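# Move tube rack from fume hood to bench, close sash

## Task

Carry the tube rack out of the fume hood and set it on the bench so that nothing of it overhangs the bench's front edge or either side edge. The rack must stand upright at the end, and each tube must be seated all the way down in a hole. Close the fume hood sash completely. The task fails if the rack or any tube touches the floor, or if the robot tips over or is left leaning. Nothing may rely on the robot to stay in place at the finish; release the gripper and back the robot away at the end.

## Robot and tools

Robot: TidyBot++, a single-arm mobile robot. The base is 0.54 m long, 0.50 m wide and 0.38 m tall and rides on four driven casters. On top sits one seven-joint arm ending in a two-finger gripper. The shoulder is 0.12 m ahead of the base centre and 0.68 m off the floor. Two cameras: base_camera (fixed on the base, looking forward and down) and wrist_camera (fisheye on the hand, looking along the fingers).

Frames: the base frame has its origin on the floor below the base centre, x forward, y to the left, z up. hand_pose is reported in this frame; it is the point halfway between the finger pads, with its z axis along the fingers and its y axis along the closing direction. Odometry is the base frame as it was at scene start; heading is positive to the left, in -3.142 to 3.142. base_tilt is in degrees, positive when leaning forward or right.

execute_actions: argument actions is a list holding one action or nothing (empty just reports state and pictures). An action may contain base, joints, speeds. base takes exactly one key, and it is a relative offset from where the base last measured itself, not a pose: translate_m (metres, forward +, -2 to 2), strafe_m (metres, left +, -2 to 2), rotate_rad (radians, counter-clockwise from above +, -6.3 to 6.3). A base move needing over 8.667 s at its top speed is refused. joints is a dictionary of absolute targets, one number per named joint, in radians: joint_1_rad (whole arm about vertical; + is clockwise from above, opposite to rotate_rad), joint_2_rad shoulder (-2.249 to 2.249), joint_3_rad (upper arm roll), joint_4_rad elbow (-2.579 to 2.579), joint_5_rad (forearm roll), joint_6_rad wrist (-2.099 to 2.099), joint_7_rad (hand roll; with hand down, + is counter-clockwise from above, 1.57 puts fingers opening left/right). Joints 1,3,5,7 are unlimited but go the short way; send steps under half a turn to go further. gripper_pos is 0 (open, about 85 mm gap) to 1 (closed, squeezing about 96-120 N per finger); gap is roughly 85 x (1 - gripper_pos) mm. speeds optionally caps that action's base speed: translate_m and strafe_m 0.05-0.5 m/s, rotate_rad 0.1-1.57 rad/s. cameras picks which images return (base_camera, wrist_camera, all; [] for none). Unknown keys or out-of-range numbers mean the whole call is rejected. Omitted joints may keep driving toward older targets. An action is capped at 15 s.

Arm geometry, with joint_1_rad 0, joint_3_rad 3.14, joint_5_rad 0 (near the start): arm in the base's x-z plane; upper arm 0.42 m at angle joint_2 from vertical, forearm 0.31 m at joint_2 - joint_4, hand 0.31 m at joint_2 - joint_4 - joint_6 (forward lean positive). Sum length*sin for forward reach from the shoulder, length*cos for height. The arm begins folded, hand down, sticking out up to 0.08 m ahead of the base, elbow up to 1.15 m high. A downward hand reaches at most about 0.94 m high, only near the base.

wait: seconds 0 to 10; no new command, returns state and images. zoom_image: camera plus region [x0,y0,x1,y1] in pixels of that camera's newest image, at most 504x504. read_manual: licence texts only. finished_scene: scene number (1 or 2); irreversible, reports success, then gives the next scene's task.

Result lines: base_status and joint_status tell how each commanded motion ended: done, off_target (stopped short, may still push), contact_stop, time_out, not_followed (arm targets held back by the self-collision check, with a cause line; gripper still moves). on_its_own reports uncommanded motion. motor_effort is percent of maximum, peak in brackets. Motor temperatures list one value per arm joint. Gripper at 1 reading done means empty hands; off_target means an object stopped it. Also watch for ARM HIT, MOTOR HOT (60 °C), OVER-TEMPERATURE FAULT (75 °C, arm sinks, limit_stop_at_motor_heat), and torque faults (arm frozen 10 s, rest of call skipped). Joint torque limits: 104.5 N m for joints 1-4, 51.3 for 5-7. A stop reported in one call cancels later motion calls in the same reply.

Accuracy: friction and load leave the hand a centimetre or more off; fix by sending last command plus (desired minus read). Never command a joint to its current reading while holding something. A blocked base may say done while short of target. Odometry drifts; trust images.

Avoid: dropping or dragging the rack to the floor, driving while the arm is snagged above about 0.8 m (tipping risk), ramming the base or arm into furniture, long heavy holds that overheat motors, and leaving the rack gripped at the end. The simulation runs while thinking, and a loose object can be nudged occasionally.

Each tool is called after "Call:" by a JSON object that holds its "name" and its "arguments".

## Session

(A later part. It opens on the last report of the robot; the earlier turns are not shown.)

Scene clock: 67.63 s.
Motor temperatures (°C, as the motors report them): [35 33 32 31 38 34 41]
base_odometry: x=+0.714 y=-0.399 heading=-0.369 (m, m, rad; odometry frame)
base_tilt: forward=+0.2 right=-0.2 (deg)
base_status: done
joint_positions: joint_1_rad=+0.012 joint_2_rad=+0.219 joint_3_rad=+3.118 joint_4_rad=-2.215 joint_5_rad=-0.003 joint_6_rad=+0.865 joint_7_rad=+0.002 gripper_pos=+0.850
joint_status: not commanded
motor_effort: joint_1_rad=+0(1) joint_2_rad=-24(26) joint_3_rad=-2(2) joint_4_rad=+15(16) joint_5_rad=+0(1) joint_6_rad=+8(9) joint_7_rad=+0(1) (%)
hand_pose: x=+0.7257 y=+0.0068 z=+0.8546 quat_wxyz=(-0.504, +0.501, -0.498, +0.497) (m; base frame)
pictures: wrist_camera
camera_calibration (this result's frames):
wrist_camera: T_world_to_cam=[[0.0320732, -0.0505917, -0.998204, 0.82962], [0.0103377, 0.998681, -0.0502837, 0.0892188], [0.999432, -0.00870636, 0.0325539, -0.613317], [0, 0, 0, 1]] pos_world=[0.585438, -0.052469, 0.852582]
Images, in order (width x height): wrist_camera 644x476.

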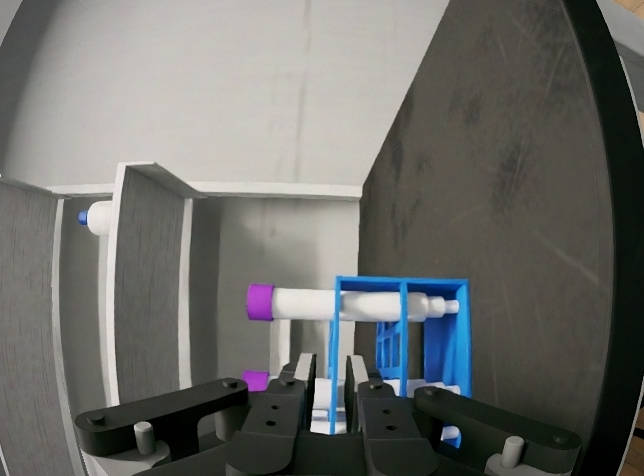

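Call:
{"name": "execute_actions", "arguments": {"actions": [{"base":{"translate_m":-0.15},"joints":{"joint_7_rad":1.6,"gripper_pos":0}}], "cameras": ["wrist_camera"]}}

Scene clock: 70.57 s.
Motor temperatures (°C, as the motors report them): [35 33 32 31 38 34 41]
base_odometry: x=+0.574 y=-0.344 heading=-0.369 (m, m, rad; odometry frame)
base_tilt: forward=+0.1 right=-0.3 (deg)
base_status: done
joint_positions: joint_1_rad=+0.012 joint_2_rad=+0.218 joint_3_rad=+3.118 joint_4_rad=-2.215 joint_5_rad=-0.003 joint_6_rad=+0.866 joint_7_rad=+1.580 gripper_pos=+0.000
joint_status: all done
motor_effort: joint_1_rad=+0(3) joint_2_rad=-25(27) joint_3_rad=-1(3) joint_4_rad=+15(16) joint_5_rad=+1(1) joint_6_rad=+8(9) joint_7_rad=+0(1) (%)
hand_pose: x=+0.7254 y=+0.0067 z=+0.8552 quat_wxyz=(-0.003, +0.706, +0.004, +0.708) (m; base frame)
pictures: wrist_camera
camera_calibration (this result's frames):
wrist_camera: T_world_to_cam=[[0.0384185, -0.997589, 0.0577909, -0.0710785], [0.0240402, -0.0568941, -0.998091, 0.897048], [0.998973, 0.0397344, 0.0217965, -0.603847], [0, 0, 0, 1]] pos_world=[0.584392, 0.00412315, 0.912605]
Images, in order (width x height): wrist_camera 644x476.

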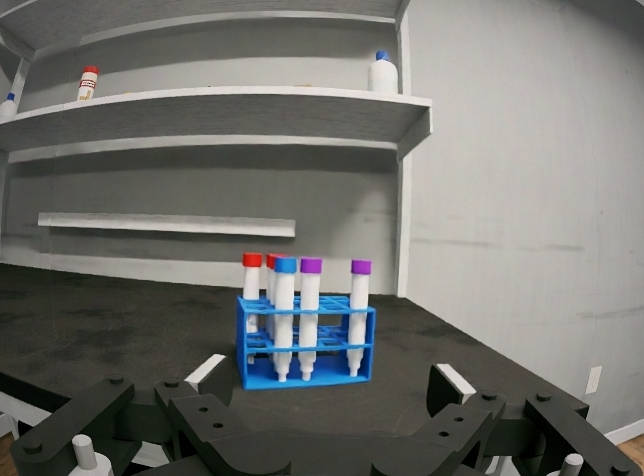

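Call:
{"name": "execute_actions", "arguments": {"actions": [{"base":{"translate_m":-1.42},"joints":{"joint_2_rad":-0.21,"joint_4_rad":-0.8,"joint_6_rad":-1.0,"gripper_pos":1}}], "cameras": []}}

Call:
{"name": "execute_actions", "arguments": {"actions": [{"base":{"rotate_rad":-1.57}}], "cameras": ["wrist_camera"]}}

Call:
{"name": "execute_actions", "arguments": {"actions": [{"base":{"translate_m":1.0}}]}}

Scene clock: 76.57 s.
Motor temperatures (°C, as the motors report them): [35 33 32 31 38 34 41]
base_odometry: x=-0.750 y=+0.169 heading=-0.369 (m, m, rad; odometry frame)
base_tilt: forward=+0.1 right=-0.3 (deg)
base_status: done
joint_positions: joint_1_rad=+0.012 joint_2_rad=-0.204 joint_3_rad=+3.118 joint_4_rad=-0.808 joint_5_rad=-0.003 joint_6_rad=-0.982 joint_7_rad=+1.580 gripper_pos=+0.999
joint_status: all done
motor_effort: joint_1_rad=-1(0) joint_2_rad=-8(29) joint_3_rad=+0(2) joint_4_rad=+14(21) joint_5_rad=+0(0) joint_6_rad=+9(9) joint_7_rad=-1(1) (%)
hand_pose: x=+0.5234 y=+0.0098 z=+1.3476 quat_wxyz=(+0.000, +0.713, +0.009, +0.702) (m; base frame)
pictures: none
No camera images: the call's "cameras" was empty. Leave "cameras" out to get every camera's image.

Scene clock: 78.87 s.
Motor temperatures (°C, as the motors report them): [35 33 32 31 38 34 41]
base_odometry: x=-0.750 y=+0.169 heading=-1.939 (m, m, rad; odometry frame)
base_tilt: forward=+0.2 right=-0.3 (deg)
base_status: done
joint_positions: joint_1_rad=+0.012 joint_2_rad=-0.204 joint_3_rad=+3.118 joint_4_rad=-0.808 joint_5_rad=-0.003 joint_6_rad=-0.982 joint_7_rad=+1.580 gripper_pos=+0.999
joint_status: not commanded
motor_effort: joint_1_rad=+0(1) joint_2_rad=-7(10) joint_3_rad=+0(2) joint_4_rad=+14(15) joint_5_rad=+0(1) joint_6_rad=+9(10) joint_7_rad=-1(0) (%)
hand_pose: x=+0.5234 y=+0.0098 z=+1.3476 quat_wxyz=(+0.000, +0.713, +0.009, +0.702) (m; base frame)
pictures: wrist_camera
camera_calibration (this result's frames):
wrist_camera: T_world_to_cam=[[0.0438353, -0.99677, 0.0672857, -0.104327], [0.00489933, -0.0671351, -0.997732, 1.40314], [0.999027, 0.0440655, 0.00194061, -0.38618], [0, 0, 0, 1]] pos_world=[0.383503, 0.00722699, 1.40773]
Images, in order (width x height): wrist_camera 644x476.

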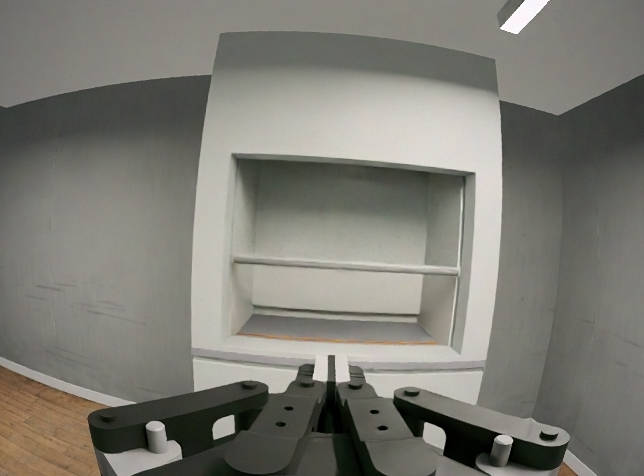

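Scene clock: 82.23 s.
Motor temperatures (°C, as the motors report them): [35 33 32 31 38 34 41]
base_odometry: x=-1.111 y=-0.764 heading=-1.940 (m, m, rad; odometry frame)
base_tilt: forward=+0.2 right=-0.3 (deg)
base_status: done
joint_positions: joint_1_rad=+0.012 joint_2_rad=-0.205 joint_3_rad=+3.118 joint_4_rad=-0.807 joint_5_rad=-0.003 joint_6_rad=-0.984 joint_7_rad=+1.580 gripper_pos=+0.999
joint_status: not commanded
motor_effort: joint_1_rad=+0(0) joint_2_rad=-9(12) joint_3_rad=+0(0) joint_4_rad=+14(15) joint_5_rad=+0(1) joint_6_rad=+9(9) joint_7_rad=-1(0) (%)
hand_pose: x=+0.5221 y=+0.0098 z=+1.3480 quat_wxyz=(+0.000, +0.712, +0.009, +0.702) (m; base frame)
pictures: base_camera, wrist_camera
camera_calibration (this result's frames):
wrist_camera: T_world_to_cam=[[0.0438031, -0.996768, 0.0673409, -0.104348], [0.00533558, -0.0671712, -0.997727, 1.40335], [0.999026, 0.0440629, 0.00237603, -0.385486], [0, 0, 0, 1]] pos_world=[0.382194, 0.00723921, 1.4081]
Images, in order (width x height): base_camera 644x364, wrist_camera 644x476.

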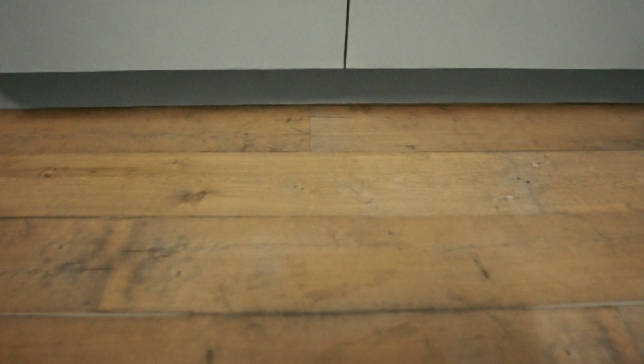

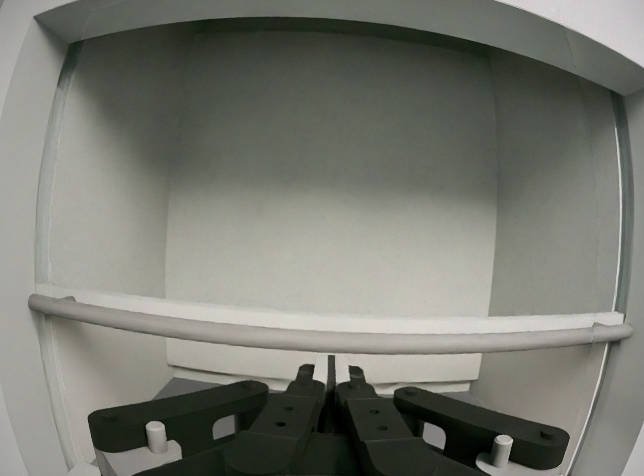

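Call:
{"name": "execute_actions", "arguments": {"actions": [{"base":{"translate_m":0.15}}], "cameras": ["wrist_camera"]}}

Scene clock: 84.53 s.
Motor temperatures (°C, as the motors report them): [35 33 32 31 38 34 41]
base_odometry: x=-1.166 y=-0.904 heading=-1.940 (m, m, rad; odometry frame)
base_tilt: forward=+0.2 right=-0.3 (deg)
base_status: done
joint_positions: joint_1_rad=+0.012 joint_2_rad=-0.202 joint_3_rad=+3.118 joint_4_rad=-0.807 joint_5_rad=-0.003 joint_6_rad=-0.985 joint_7_rad=+1.580 gripper_pos=+0.999
joint_status: not commanded
motor_effort: joint_1_rad=+0(0) joint_2_rad=-8(13) joint_3_rad=+0(0) joint_4_rad=+14(16) joint_5_rad=+0(0) joint_6_rad=+9(9) joint_7_rad=-1(1) (%)
hand_pose: x=+0.5243 y=+0.0098 z=+1.3467 quat_wxyz=(+0.000, +0.714, +0.009, +0.700) (m; base frame)
pictures: wrist_camera
camera_calibration (this result's frames):
wrist_camera: T_world_to_cam=[[0.0440361, -0.996771, 0.0671481, -0.104248], [0.00189775, -0.0671297, -0.997742, 1.40386], [0.999028, 0.0440641, -0.00106451, -0.383056], [0, 0, 0, 1]] pos_world=[0.38461, 0.00720824, 1.40728]
Images, in order (width x height): wrist_camera 644x476.

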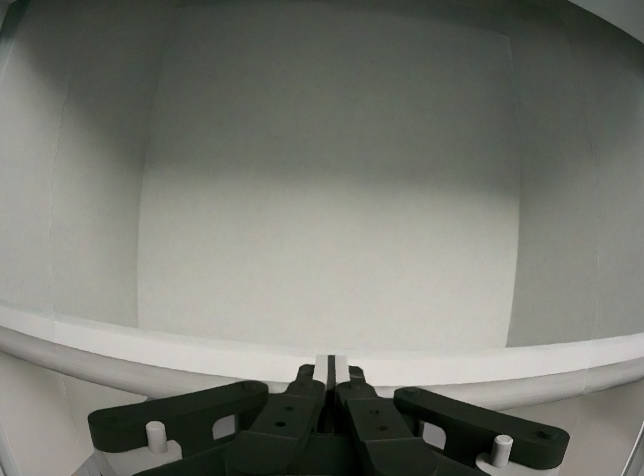

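Call:
{"name": "execute_actions", "arguments": {"actions": [{"base":{"translate_m":0.075},"speeds":{"translate_m":0.1}}], "cameras": []}}

Call:
{"name": "execute_actions", "arguments": {"actions": [{"joints":{"joint_2_rad":-0.29,"joint_4_rad":-1.04,"joint_6_rad":-0.85}}], "cameras": []}}

Call:
{"name": "execute_actions", "arguments": {"actions": [{"joints":{"joint_2_rad":-0.36,"joint_4_rad":-1.25,"joint_6_rad":-0.72}}], "cameras": ["wrist_camera"]}}

Scene clock: 88.70 s.
Motor temperatures (°C, as the motors report them): [35 33 32 31 38 34 41]
base_odometry: x=-1.193 y=-0.974 heading=-1.941 (m, m, rad; odometry frame)
base_tilt: forward=+0.2 right=-0.3 (deg)
base_status: done
joint_positions: joint_1_rad=+0.012 joint_2_rad=-0.206 joint_3_rad=+3.118 joint_4_rad=-0.807 joint_5_rad=-0.003 joint_6_rad=-0.985 joint_7_rad=+1.580 gripper_pos=+0.999
joint_status: not commanded
motor_effort: joint_1_rad=-1(0) joint_2_rad=-8(12) joint_3_rad=+0(0) joint_4_rad=+14(16) joint_5_rad=+1(0) joint_6_rad=+9(9) joint_7_rad=+0(1) (%)
hand_pose: x=+0.5217 y=+0.0098 z=+1.3483 quat_wxyz=(+0.000, +0.712, +0.009, +0.702) (m; base frame)
pictures: none
No camera images: the call's "cameras" was empty. Leave "cameras" out to get every camera's image.

Scene clock: 89.97 s.
Motor temperatures (°C, as the motors report them): [35 33 32 31 38 34 41]
base_odometry: x=-1.193 y=-0.974 heading=-1.941 (m, m, rad; odometry frame)
base_tilt: forward=+0.2 right=-0.3 (deg)
base_status: not commanded
joint_positions: joint_1_rad=+0.012 joint_2_rad=-0.278 joint_3_rad=+3.118 joint_4_rad=-1.009 joint_5_rad=-0.003 joint_6_rad=-0.849 joint_7_rad=+1.580 gripper_pos=+0.999
joint_status: all done
motor_effort: joint_1_rad=+0(1) joint_2_rad=-5(8) joint_3_rad=+0(0) joint_4_rad=+13(15) joint_5_rad=+0(0) joint_6_rad=+7(9) joint_7_rad=+0(0) (%)
hand_pose: x=+0.5246 y=+0.0105 z=+1.3172 quat_wxyz=(+0.000, +0.711, +0.009, +0.704) (m; base frame)
pictures: none
No camera images: the call's "cameras" was empty. Leave "cameras" out to get every camera's image.

Scene clock: 91.23 s.
Motor temperatures (°C, as the motors report them): [35 33 32 31 38 34 41]
base_odometry: x=-1.193 y=-0.974 heading=-1.941 (m, m, rad; odometry frame)
base_tilt: forward=+0.2 right=-0.3 (deg)
base_status: not commanded
joint_positions: joint_1_rad=+0.012 joint_2_rad=-0.358 joint_3_rad=+3.118 joint_4_rad=-1.242 joint_5_rad=-0.003 joint_6_rad=-0.741 joint_7_rad=+1.580 gripper_pos=+0.999
joint_status: all done
motor_effort: joint_1_rad=-1(0) joint_2_rad=-6(9) joint_3_rad=+0(0) joint_4_rad=+18(18) joint_5_rad=+0(0) joint_6_rad=+9(9) joint_7_rad=-1(1) (%)
hand_pose: x=+0.5254 y=+0.0109 z=+1.2578 quat_wxyz=(+0.001, +0.726, +0.010, +0.687) (m; base frame)
pictures: wrist_camera
camera_calibration (this result's frames):
wrist_camera: T_world_to_cam=[[0.0448509, -0.996609, 0.0689794, -0.0999706], [-0.0347325, -0.0705628, -0.996902, 1.33339], [0.99839, 0.0423162, -0.0377795, -0.337714], [0, 0, 0, 1]] pos_world=[0.387966, 0.00874678, 1.3234]
Images, in order (width x height): wrist_camera 644x476.

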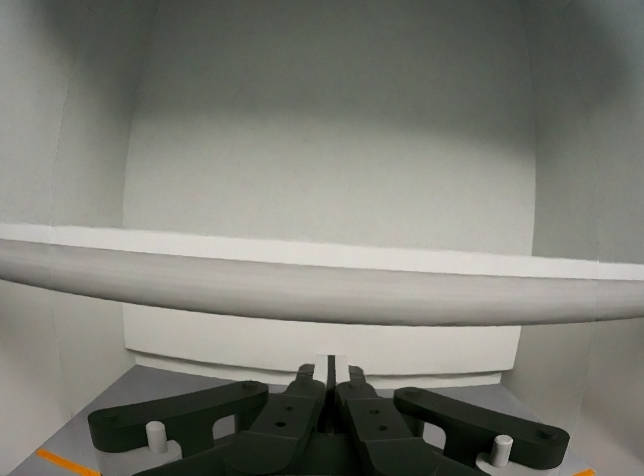

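Call:
{"name": "execute_actions", "arguments": {"actions": [{"base":{"translate_m":-0.03}}], "cameras": []}}

Call:
{"name": "execute_actions", "arguments": {"actions": [{"joints":{"joint_2_rad":-0.24,"joint_4_rad":-0.88,"joint_6_rad":-0.97}}], "cameras": []}}

Call:
{"name": "execute_actions", "arguments": {"actions": [{"base":{"translate_m":0.062},"speeds":{"translate_m":0.1}}], "cameras": []}}

Call:
{"name": "execute_actions", "arguments": {"actions": [{"joints":{"joint_2_rad":-0.33,"joint_4_rad":-1.25,"joint_6_rad":-0.78}}], "cameras": ["wrist_camera"]}}

Scene clock: 93.60 s.
Motor temperatures (°C, as the motors report them): [35 33 32 31 38 34 41]
base_odometry: x=-1.182 y=-0.946 heading=-1.941 (m, m, rad; odometry frame)
base_tilt: forward=+0.2 right=-0.3 (deg)
base_status: done
joint_positions: joint_1_rad=+0.012 joint_2_rad=-0.365 joint_3_rad=+3.118 joint_4_rad=-1.243 joint_5_rad=-0.003 joint_6_rad=-0.739 joint_7_rad=+1.580 gripper_pos=+0.999
joint_status: not commanded
motor_effort: joint_1_rad=+0(0) joint_2_rad=-6(10) joint_3_rad=+0(0) joint_4_rad=+17(19) joint_5_rad=+0(0) joint_6_rad=+10(10) joint_7_rad=-1(0) (%)
hand_pose: x=+0.5211 y=+0.0109 z=+1.2612 quat_wxyz=(+0.001, +0.723, +0.010, +0.691) (m; base frame)
pictures: none
No camera images: the call's "cameras" was empty. Leave "cameras" out to get every camera's image.

Scene clock: 95.10 s.
Motor temperatures (°C, as the motors report them): [35 33 32 31 38 34 41]
base_odometry: x=-1.182 y=-0.946 heading=-1.941 (m, m, rad; odometry frame)
base_tilt: forward=+0.2 right=-0.3 (deg)
base_status: not commanded
joint_positions: joint_1_rad=+0.012 joint_2_rad=-0.266 joint_3_rad=+3.118 joint_4_rad=-0.893 joint_5_rad=-0.003 joint_6_rad=-0.949 joint_7_rad=+1.580 gripper_pos=+0.999
joint_status: all done
motor_effort: joint_1_rad=+0(1) joint_2_rad=-6(6) joint_3_rad=-1(0) joint_4_rad=+15(18) joint_5_rad=+0(0) joint_6_rad=+9(10) joint_7_rad=-1(0) (%)
hand_pose: x=+0.5037 y=+0.0104 z=+1.3407 quat_wxyz=(+0.000, +0.709, +0.009, +0.705) (m; base frame)
pictures: none
No camera images: the call's "cameras" was empty. Leave "cameras" out to get every camera's image.

Scene clock: 96.27 s.
Motor temperatures (°C, as the motors report them): [35 33 32 31 38 34 41]
base_odometry: x=-1.204 y=-1.004 heading=-1.941 (m, m, rad; odometry frame)
base_tilt: forward=+0.2 right=-0.3 (deg)
base_status: done
joint_positions: joint_1_rad=+0.012 joint_2_rad=-0.251 joint_3_rad=+3.118 joint_4_rad=-0.890 joint_5_rad=-0.003 joint_6_rad=-0.950 joint_7_rad=+1.580 gripper_pos=+0.999
joint_status: not commanded
motor_effort: joint_1_rad=+0(0) joint_2_rad=-6(9) joint_3_rad=+0(0) joint_4_rad=+15(16) joint_5_rad=+0(0) joint_6_rad=+9(9) joint_7_rad=-1(1) (%)
hand_pose: x=+0.5127 y=+0.0102 z=+1.3358 quat_wxyz=(+0.000, +0.714, +0.009, +0.701) (m; base frame)
pictures: none
No camera images: the call's "cameras" was empty. Leave "cameras" out to get every camera's image.

Scene clock: 97.77 s.
Motor temperatures (°C, as the motors report them): [35 33 32 31 38 34 41]
base_odometry: x=-1.204 y=-1.004 heading=-1.941 (m, m, rad; odometry frame)
base_tilt: forward=+0.2 right=-0.3 (deg)
base_status: not commanded
joint_positions: joint_1_rad=+0.012 joint_2_rad=-0.352 joint_3_rad=+3.118 joint_4_rad=-1.154 joint_5_rad=-0.003 joint_6_rad=-0.701 joint_7_rad=+1.580 gripper_pos=+0.999
joint_status: joint_4_rad off_target (ended at -1.154, target -1.250); joint_6_rad off_target (ended at -0.701, target -0.780); the others done
motor_effort: joint_1_rad=-1(2) joint_2_rad=+4(8) joint_3_rad=-1(3) joint_4_rad=+2(16) joint_5_rad=+0(2) joint_6_rad=-6(9) joint_7_rad=+0(1) (%)
hand_pose: x=+0.5101 y=+0.0109 z=+1.3163 quat_wxyz=(+0.001, +0.683, +0.009, +0.731) (m; base frame)
pictures: wrist_camera
camera_calibration (this result's frames):
wrist_camera: T_world_to_cam=[[0.0368075, -0.996693, 0.0724503, -0.10373], [0.0880302, -0.0689838, -0.993726, 1.32439], [0.995438, 0.0429544, 0.0851999, -0.480593], [0, 0, 0, 1]] pos_world=[0.365632, 0.00861792, 1.36454]
Images, in order (width x height): wrist_camera 644x476.

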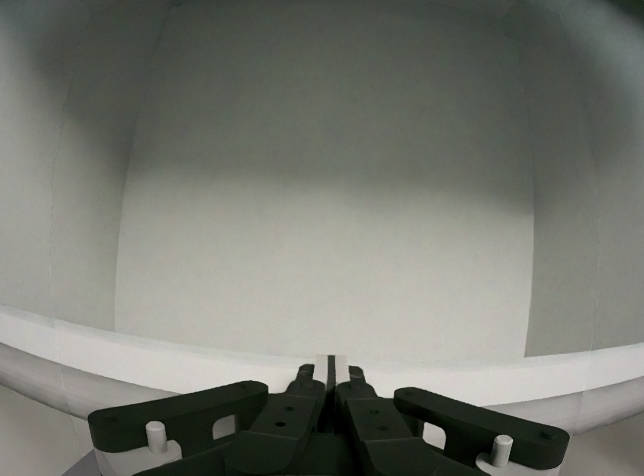

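Call:
{"name": "execute_actions", "arguments": {"actions": [{"joints":{"joint_2_rad":-0.28,"joint_4_rad":-1.38,"joint_6_rad":-0.92}}], "cameras": ["wrist_camera"]}}

Scene clock: 100.40 s.
Motor temperatures (°C, as the motors report them): [35 33 32 31 38 34 41]
base_odometry: x=-1.204 y=-1.004 heading=-1.941 (m, m, rad; odometry frame)
base_tilt: forward=+0.1 right=-0.3 (deg)
base_status: not commanded
joint_positions: joint_1_rad=+0.012 joint_2_rad=-0.374 joint_3_rad=+3.118 joint_4_rad=-1.250 joint_5_rad=-0.003 joint_6_rad=-0.774 joint_7_rad=+1.580 gripper_pos=+0.999
joint_status: joint_2_rad off_target (ended at -0.374, target -0.280); joint_4_rad off_target (ended at -1.250, target -1.380); joint_6_rad off_target (ended at -0.774, target -0.920)
motor_effort: joint_1_rad=+0(2) joint_2_rad=+13(18) joint_3_rad=+0(2) joint_4_rad=-4(14) joint_5_rad=+1(2) joint_6_rad=-10(22) joint_7_rad=+0(0) (%)
hand_pose: x=+0.5167 y=+0.0107 z=+1.2500 quat_wxyz=(+0.001, +0.734, +0.010, +0.679) (m; base frame)
pictures: wrist_camera
camera_calibration (this result's frames):
wrist_camera: T_world_to_cam=[[0.0459215, -0.996598, 0.0684396, -0.0990947], [-0.0584447, -0.0710749, -0.995757, 1.3362], [0.997234, 0.0417268, -0.0615097, -0.299116], [0, 0, 0, 1]] pos_world=[0.380932, 0.00869368, 1.31891]
Images, in order (width x height): wrist_camera 644x476.

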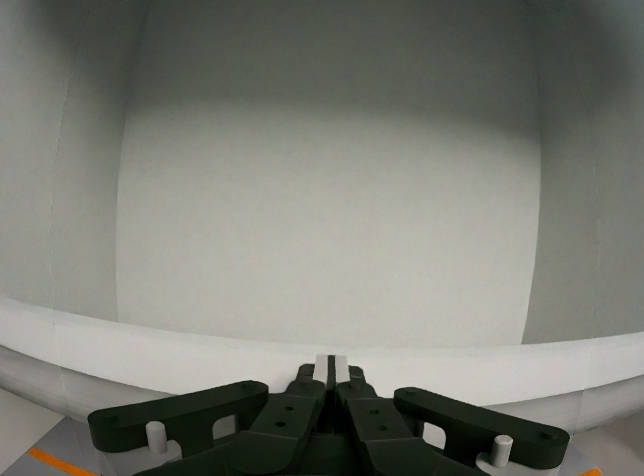

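Moving.

Call:
{"name": "execute_actions", "arguments": {"actions": [{"joints":{"joint_2_rad":-0.39,"joint_4_rad":-1.70,"joint_6_rad":-0.68}}], "cameras": []}}

Call:
{"name": "execute_actions", "arguments": {"actions": [{"joints":{"joint_2_rad":-0.46,"joint_4_rad":-2.0,"joint_6_rad":-0.45}}], "cameras": []}}

Call:
{"name": "execute_actions", "arguments": {"actions": [{"joints":{"joint_2_rad":-0.48,"joint_4_rad":-2.24,"joint_6_rad":-0.23}}], "cameras": ["wrist_camera"]}}

Scene clock: 103.60 s.
Motor temperatures (°C, as the motors report them): [35 33 32 31 38 34 41]
base_odometry: x=-1.204 y=-1.004 heading=-1.941 (m, m, rad; odometry frame)
base_tilt: forward=+0.1 right=-0.3 (deg)
base_status: not commanded
joint_positions: joint_1_rad=+0.012 joint_2_rad=-0.471 joint_3_rad=+3.119 joint_4_rad=-1.574 joint_5_rad=-0.003 joint_6_rad=-0.543 joint_7_rad=+1.580 gripper_pos=+0.999
joint_status: joint_2_rad off_target (ended at -0.471, target -0.390); joint_4_rad off_target (ended at -1.574, target -1.700); joint_6_rad off_target (ended at -0.543, target -0.680)
motor_effort: joint_1_rad=+1(3) joint_2_rad=+13(17) joint_3_rad=+1(4) joint_4_rad=-2(14) joint_5_rad=+1(1) joint_6_rad=-8(22) joint_7_rad=-1(0) (%)
hand_pose: x=+0.5191 y=+0.0101 z=+1.1745 quat_wxyz=(+0.003, +0.733, +0.009, +0.680) (m; base frame)
pictures: none
No camera images: the call's "cameras" was empty. Leave "cameras" out to get every camera's image.

Scene clock: 105.53 s.
Motor temperatures (°C, as the motors report them): [35 33 32 31 38 34 41]
base_odometry: x=-1.204 y=-1.004 heading=-1.941 (m, m, rad; odometry frame)
base_tilt: forward=+0.1 right=-0.3 (deg)
base_status: not commanded
joint_positions: joint_1_rad=+0.012 joint_2_rad=-0.535 joint_3_rad=+3.119 joint_4_rad=-1.870 joint_5_rad=-0.003 joint_6_rad=-0.310 joint_7_rad=+1.580 gripper_pos=+0.999
joint_status: joint_2_rad off_target (ended at -0.535, target -0.460); joint_4_rad off_target (ended at -1.870, target -2.000); joint_6_rad off_target (ended at -0.310, target -0.450)
motor_effort: joint_1_rad=+3(3) joint_2_rad=+12(17) joint_3_rad=+4(4) joint_4_rad=-2(14) joint_5_rad=+2(2) joint_6_rad=-8(21) joint_7_rad=+0(0) (%)
hand_pose: x=+0.5204 y=+0.0096 z=+1.0935 quat_wxyz=(+0.003, +0.733, +0.009, +0.680) (m; base frame)
pictures: none
No camera images: the call's "cameras" was empty. Leave "cameras" out to get every camera's image.

Scene clock: 107.40 s.
Motor temperatures (°C, as the motors report them): [35 33 32 31 38 34 41]
base_odometry: x=-1.204 y=-1.004 heading=-1.941 (m, m, rad; odometry frame)
base_tilt: forward=+0.2 right=-0.3 (deg)
base_status: not commanded
joint_positions: joint_1_rad=+0.012 joint_2_rad=-0.559 joint_3_rad=+3.118 joint_4_rad=-2.098 joint_5_rad=-0.003 joint_6_rad=-0.076 joint_7_rad=+1.580 gripper_pos=+0.999
joint_status: joint_2_rad off_target (ended at -0.559, target -0.480); joint_4_rad off_target (ended at -2.098, target -2.240); joint_6_rad off_target (ended at -0.076, target -0.230)
motor_effort: joint_1_rad=+3(4) joint_2_rad=+9(18) joint_3_rad=+5(5) joint_4_rad=-4(14) joint_5_rad=+1(2) joint_6_rad=-9(19) joint_7_rad=+0(0) (%)
hand_pose: x=+0.5207 y=+0.0093 z=+1.0347 quat_wxyz=(+0.004, +0.722, +0.010, +0.691) (m; base frame)
pictures: wrist_camera
camera_calibration (this result's frames):
wrist_camera: T_world_to_cam=[[0.0407081, -0.996489, 0.0731624, -0.0881134], [-0.0235294, -0.0741589, -0.996969, 1.10505], [0.998894, 0.0388632, -0.0264657, -0.353303], [0, 0, 0, 1]] pos_world=[0.3825, 0.00787577, 1.0988]
Images, in order (width x height): wrist_camera 644x476.

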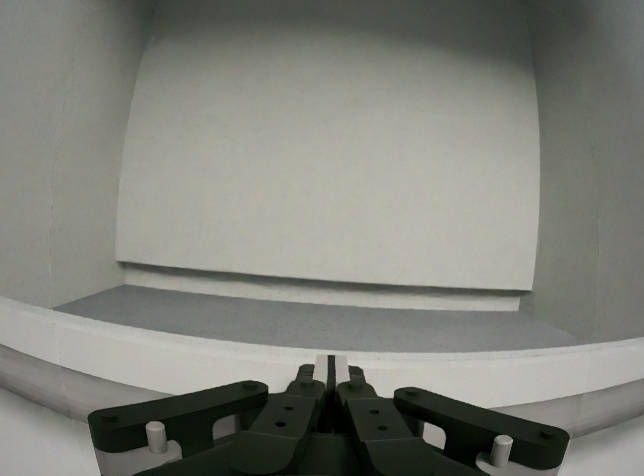

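Call:
{"name": "execute_actions", "arguments": {"actions": [{"joints":{"joint_2_rad":-0.45,"joint_4_rad":-2.40,"joint_6_rad":-0.2}}], "cameras": []}}

Call:
{"name": "execute_actions", "arguments": {"actions": [{"joints":{"joint_2_rad":-0.41,"joint_4_rad":-2.50,"joint_6_rad":-0.24}}], "cameras": ["wrist_camera"]}}

Scene clock: 109.97 s.
Motor temperatures (°C, as the motors report them): [35 33 32 31 38 34 41]
base_odometry: x=-1.204 y=-1.004 heading=-1.941 (m, m, rad; odometry frame)
base_tilt: forward=+0.1 right=-0.3 (deg)
base_status: not commanded
joint_positions: joint_1_rad=+0.012 joint_2_rad=-0.558 joint_3_rad=+3.118 joint_4_rad=-2.194 joint_5_rad=-0.003 joint_6_rad=-0.005 joint_7_rad=+1.580 gripper_pos=+0.999
joint_status: joint_2_rad off_target (ended at -0.558, target -0.450); joint_4_rad off_target (ended at -2.194, target -2.400); joint_6_rad off_target (ended at -0.005, target -0.200)
motor_effort: joint_1_rad=+2(4) joint_2_rad=+17(19) joint_3_rad=+1(5) joint_4_rad=-17(17) joint_5_rad=+1(1) joint_6_rad=-21(25) joint_7_rad=+0(0) (%)
hand_pose: x=+0.5201 y=+0.0088 z=+0.9967 quat_wxyz=(+0.004, +0.731, +0.010, +0.682) (m; base frame)
pictures: none
No camera images: the call's "cameras" was empty. Leave "cameras" out to get every camera's image.

Scene clock: 110.90 s.
Motor temperatures (°C, as the motors report them): [35 33 32 31 38 34 41]
base_odometry: x=-1.204 y=-1.004 heading=-1.941 (m, m, rad; odometry frame)
base_tilt: forward=+0.1 right=-0.3 (deg)
base_status: not commanded
joint_positions: joint_1_rad=+0.012 joint_2_rad=-0.558 joint_3_rad=+3.118 joint_4_rad=-2.207 joint_5_rad=-0.003 joint_6_rad=+0.019 joint_7_rad=+1.580 gripper_pos=+0.999
joint_status: joint_2_rad off_target (ended at -0.558, target -0.410); joint_4_rad off_target (ended at -2.207, target -2.500); joint_6_rad off_target (ended at +0.019, target -0.240)
motor_effort: joint_1_rad=+1(1) joint_2_rad=+24(24) joint_3_rad=+1(2) joint_4_rad=-31(30) joint_5_rad=+1(1) joint_6_rad=-32(33) joint_7_rad=+0(0) (%)
hand_pose: x=+0.5200 y=+0.0088 z=+0.9959 quat_wxyz=(+0.004, +0.728, +0.010, +0.686) (m; base frame)
pictures: wrist_camera
camera_calibration (this result's frames):
wrist_camera: T_world_to_cam=[[0.041449, -0.996492, 0.0727045, -0.0857041], [-0.0384717, -0.0743048, -0.996493, 1.07353], [0.9984, 0.0385066, -0.0414166, -0.338522], [0, 0, 0, 1]] pos_world=[0.382834, 0.00740058, 1.06198]
Images, in order (width x height): wrist_camera 644x476.

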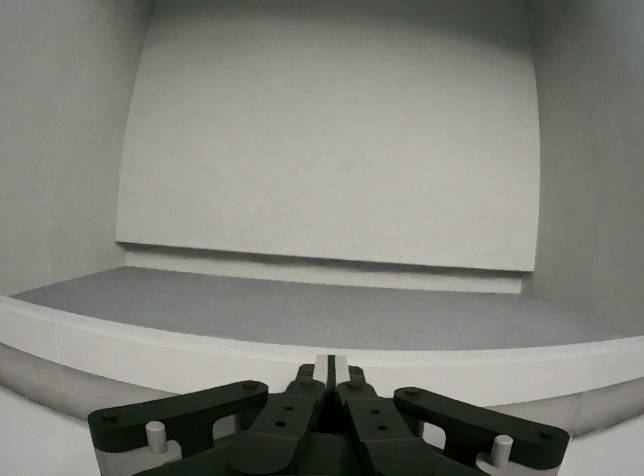

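Call:
{"name": "execute_actions", "arguments": {"actions": [{"base":{"translate_m":-0.4},"joints":{"joint_2_rad":-0.58,"joint_4_rad":-2.18,"joint_6_rad":0.03}}], "cameras": ["wrist_camera"]}}

Scene clock: 114.63 s.
Motor temperatures (°C, as the motors report them): [35 33 32 31 38 34 41]
TORQUE WARNING: joint_4_rad reached its warning level (56.7 N m).
base_odometry: x=-1.059 y=-0.631 heading=-1.941 (m, m, rad; odometry frame)
base_tilt: forward=+0.1 right=-0.3 (deg)
base_status: done
joint_positions: joint_1_rad=+0.012 joint_2_rad=-0.571 joint_3_rad=+3.119 joint_4_rad=-2.190 joint_5_rad=-0.003 joint_6_rad=+0.014 joint_7_rad=+1.580 gripper_pos=+0.999
joint_status: all done
motor_effort: joint_1_rad=+0(2) joint_2_rad=-3(25) joint_3_rad=+0(3) joint_4_rad=+21(31) joint_5_rad=+0(1) joint_6_rad=+9(34) joint_7_rad=+0(1) (%)
hand_pose: x=+0.5165 y=+0.0082 z=+1.0097 quat_wxyz=(+0.004, +0.719, +0.009, +0.695) (m; base frame)
pictures: wrist_camera
camera_calibration (this result's frames):
wrist_camera: T_world_to_cam=[[0.0386305, -0.996586, 0.0729724, -0.0859386], [-0.0142188, -0.0735677, -0.997189, 1.07531], [0.999152, 0.0374843, -0.0170122, -0.35947], [0, 0, 0, 1]] pos_world=[0.377775, 0.00693748, 1.07244]
Images, in order (width x height): wrist_camera 644x476.

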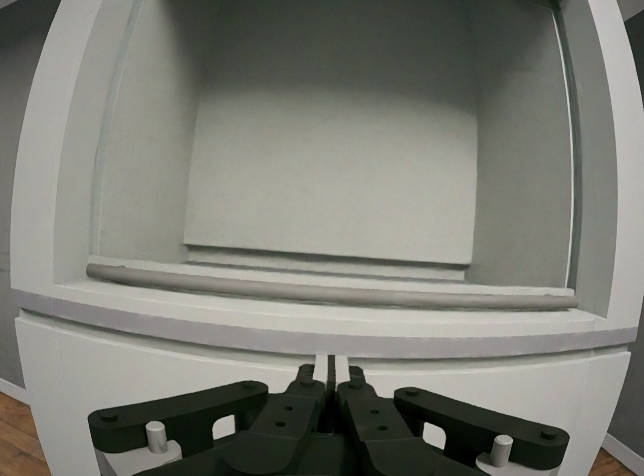

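Call:
{"name": "finished_scene", "arguments": {"scene": 1}}

The scene is finished: the task was done.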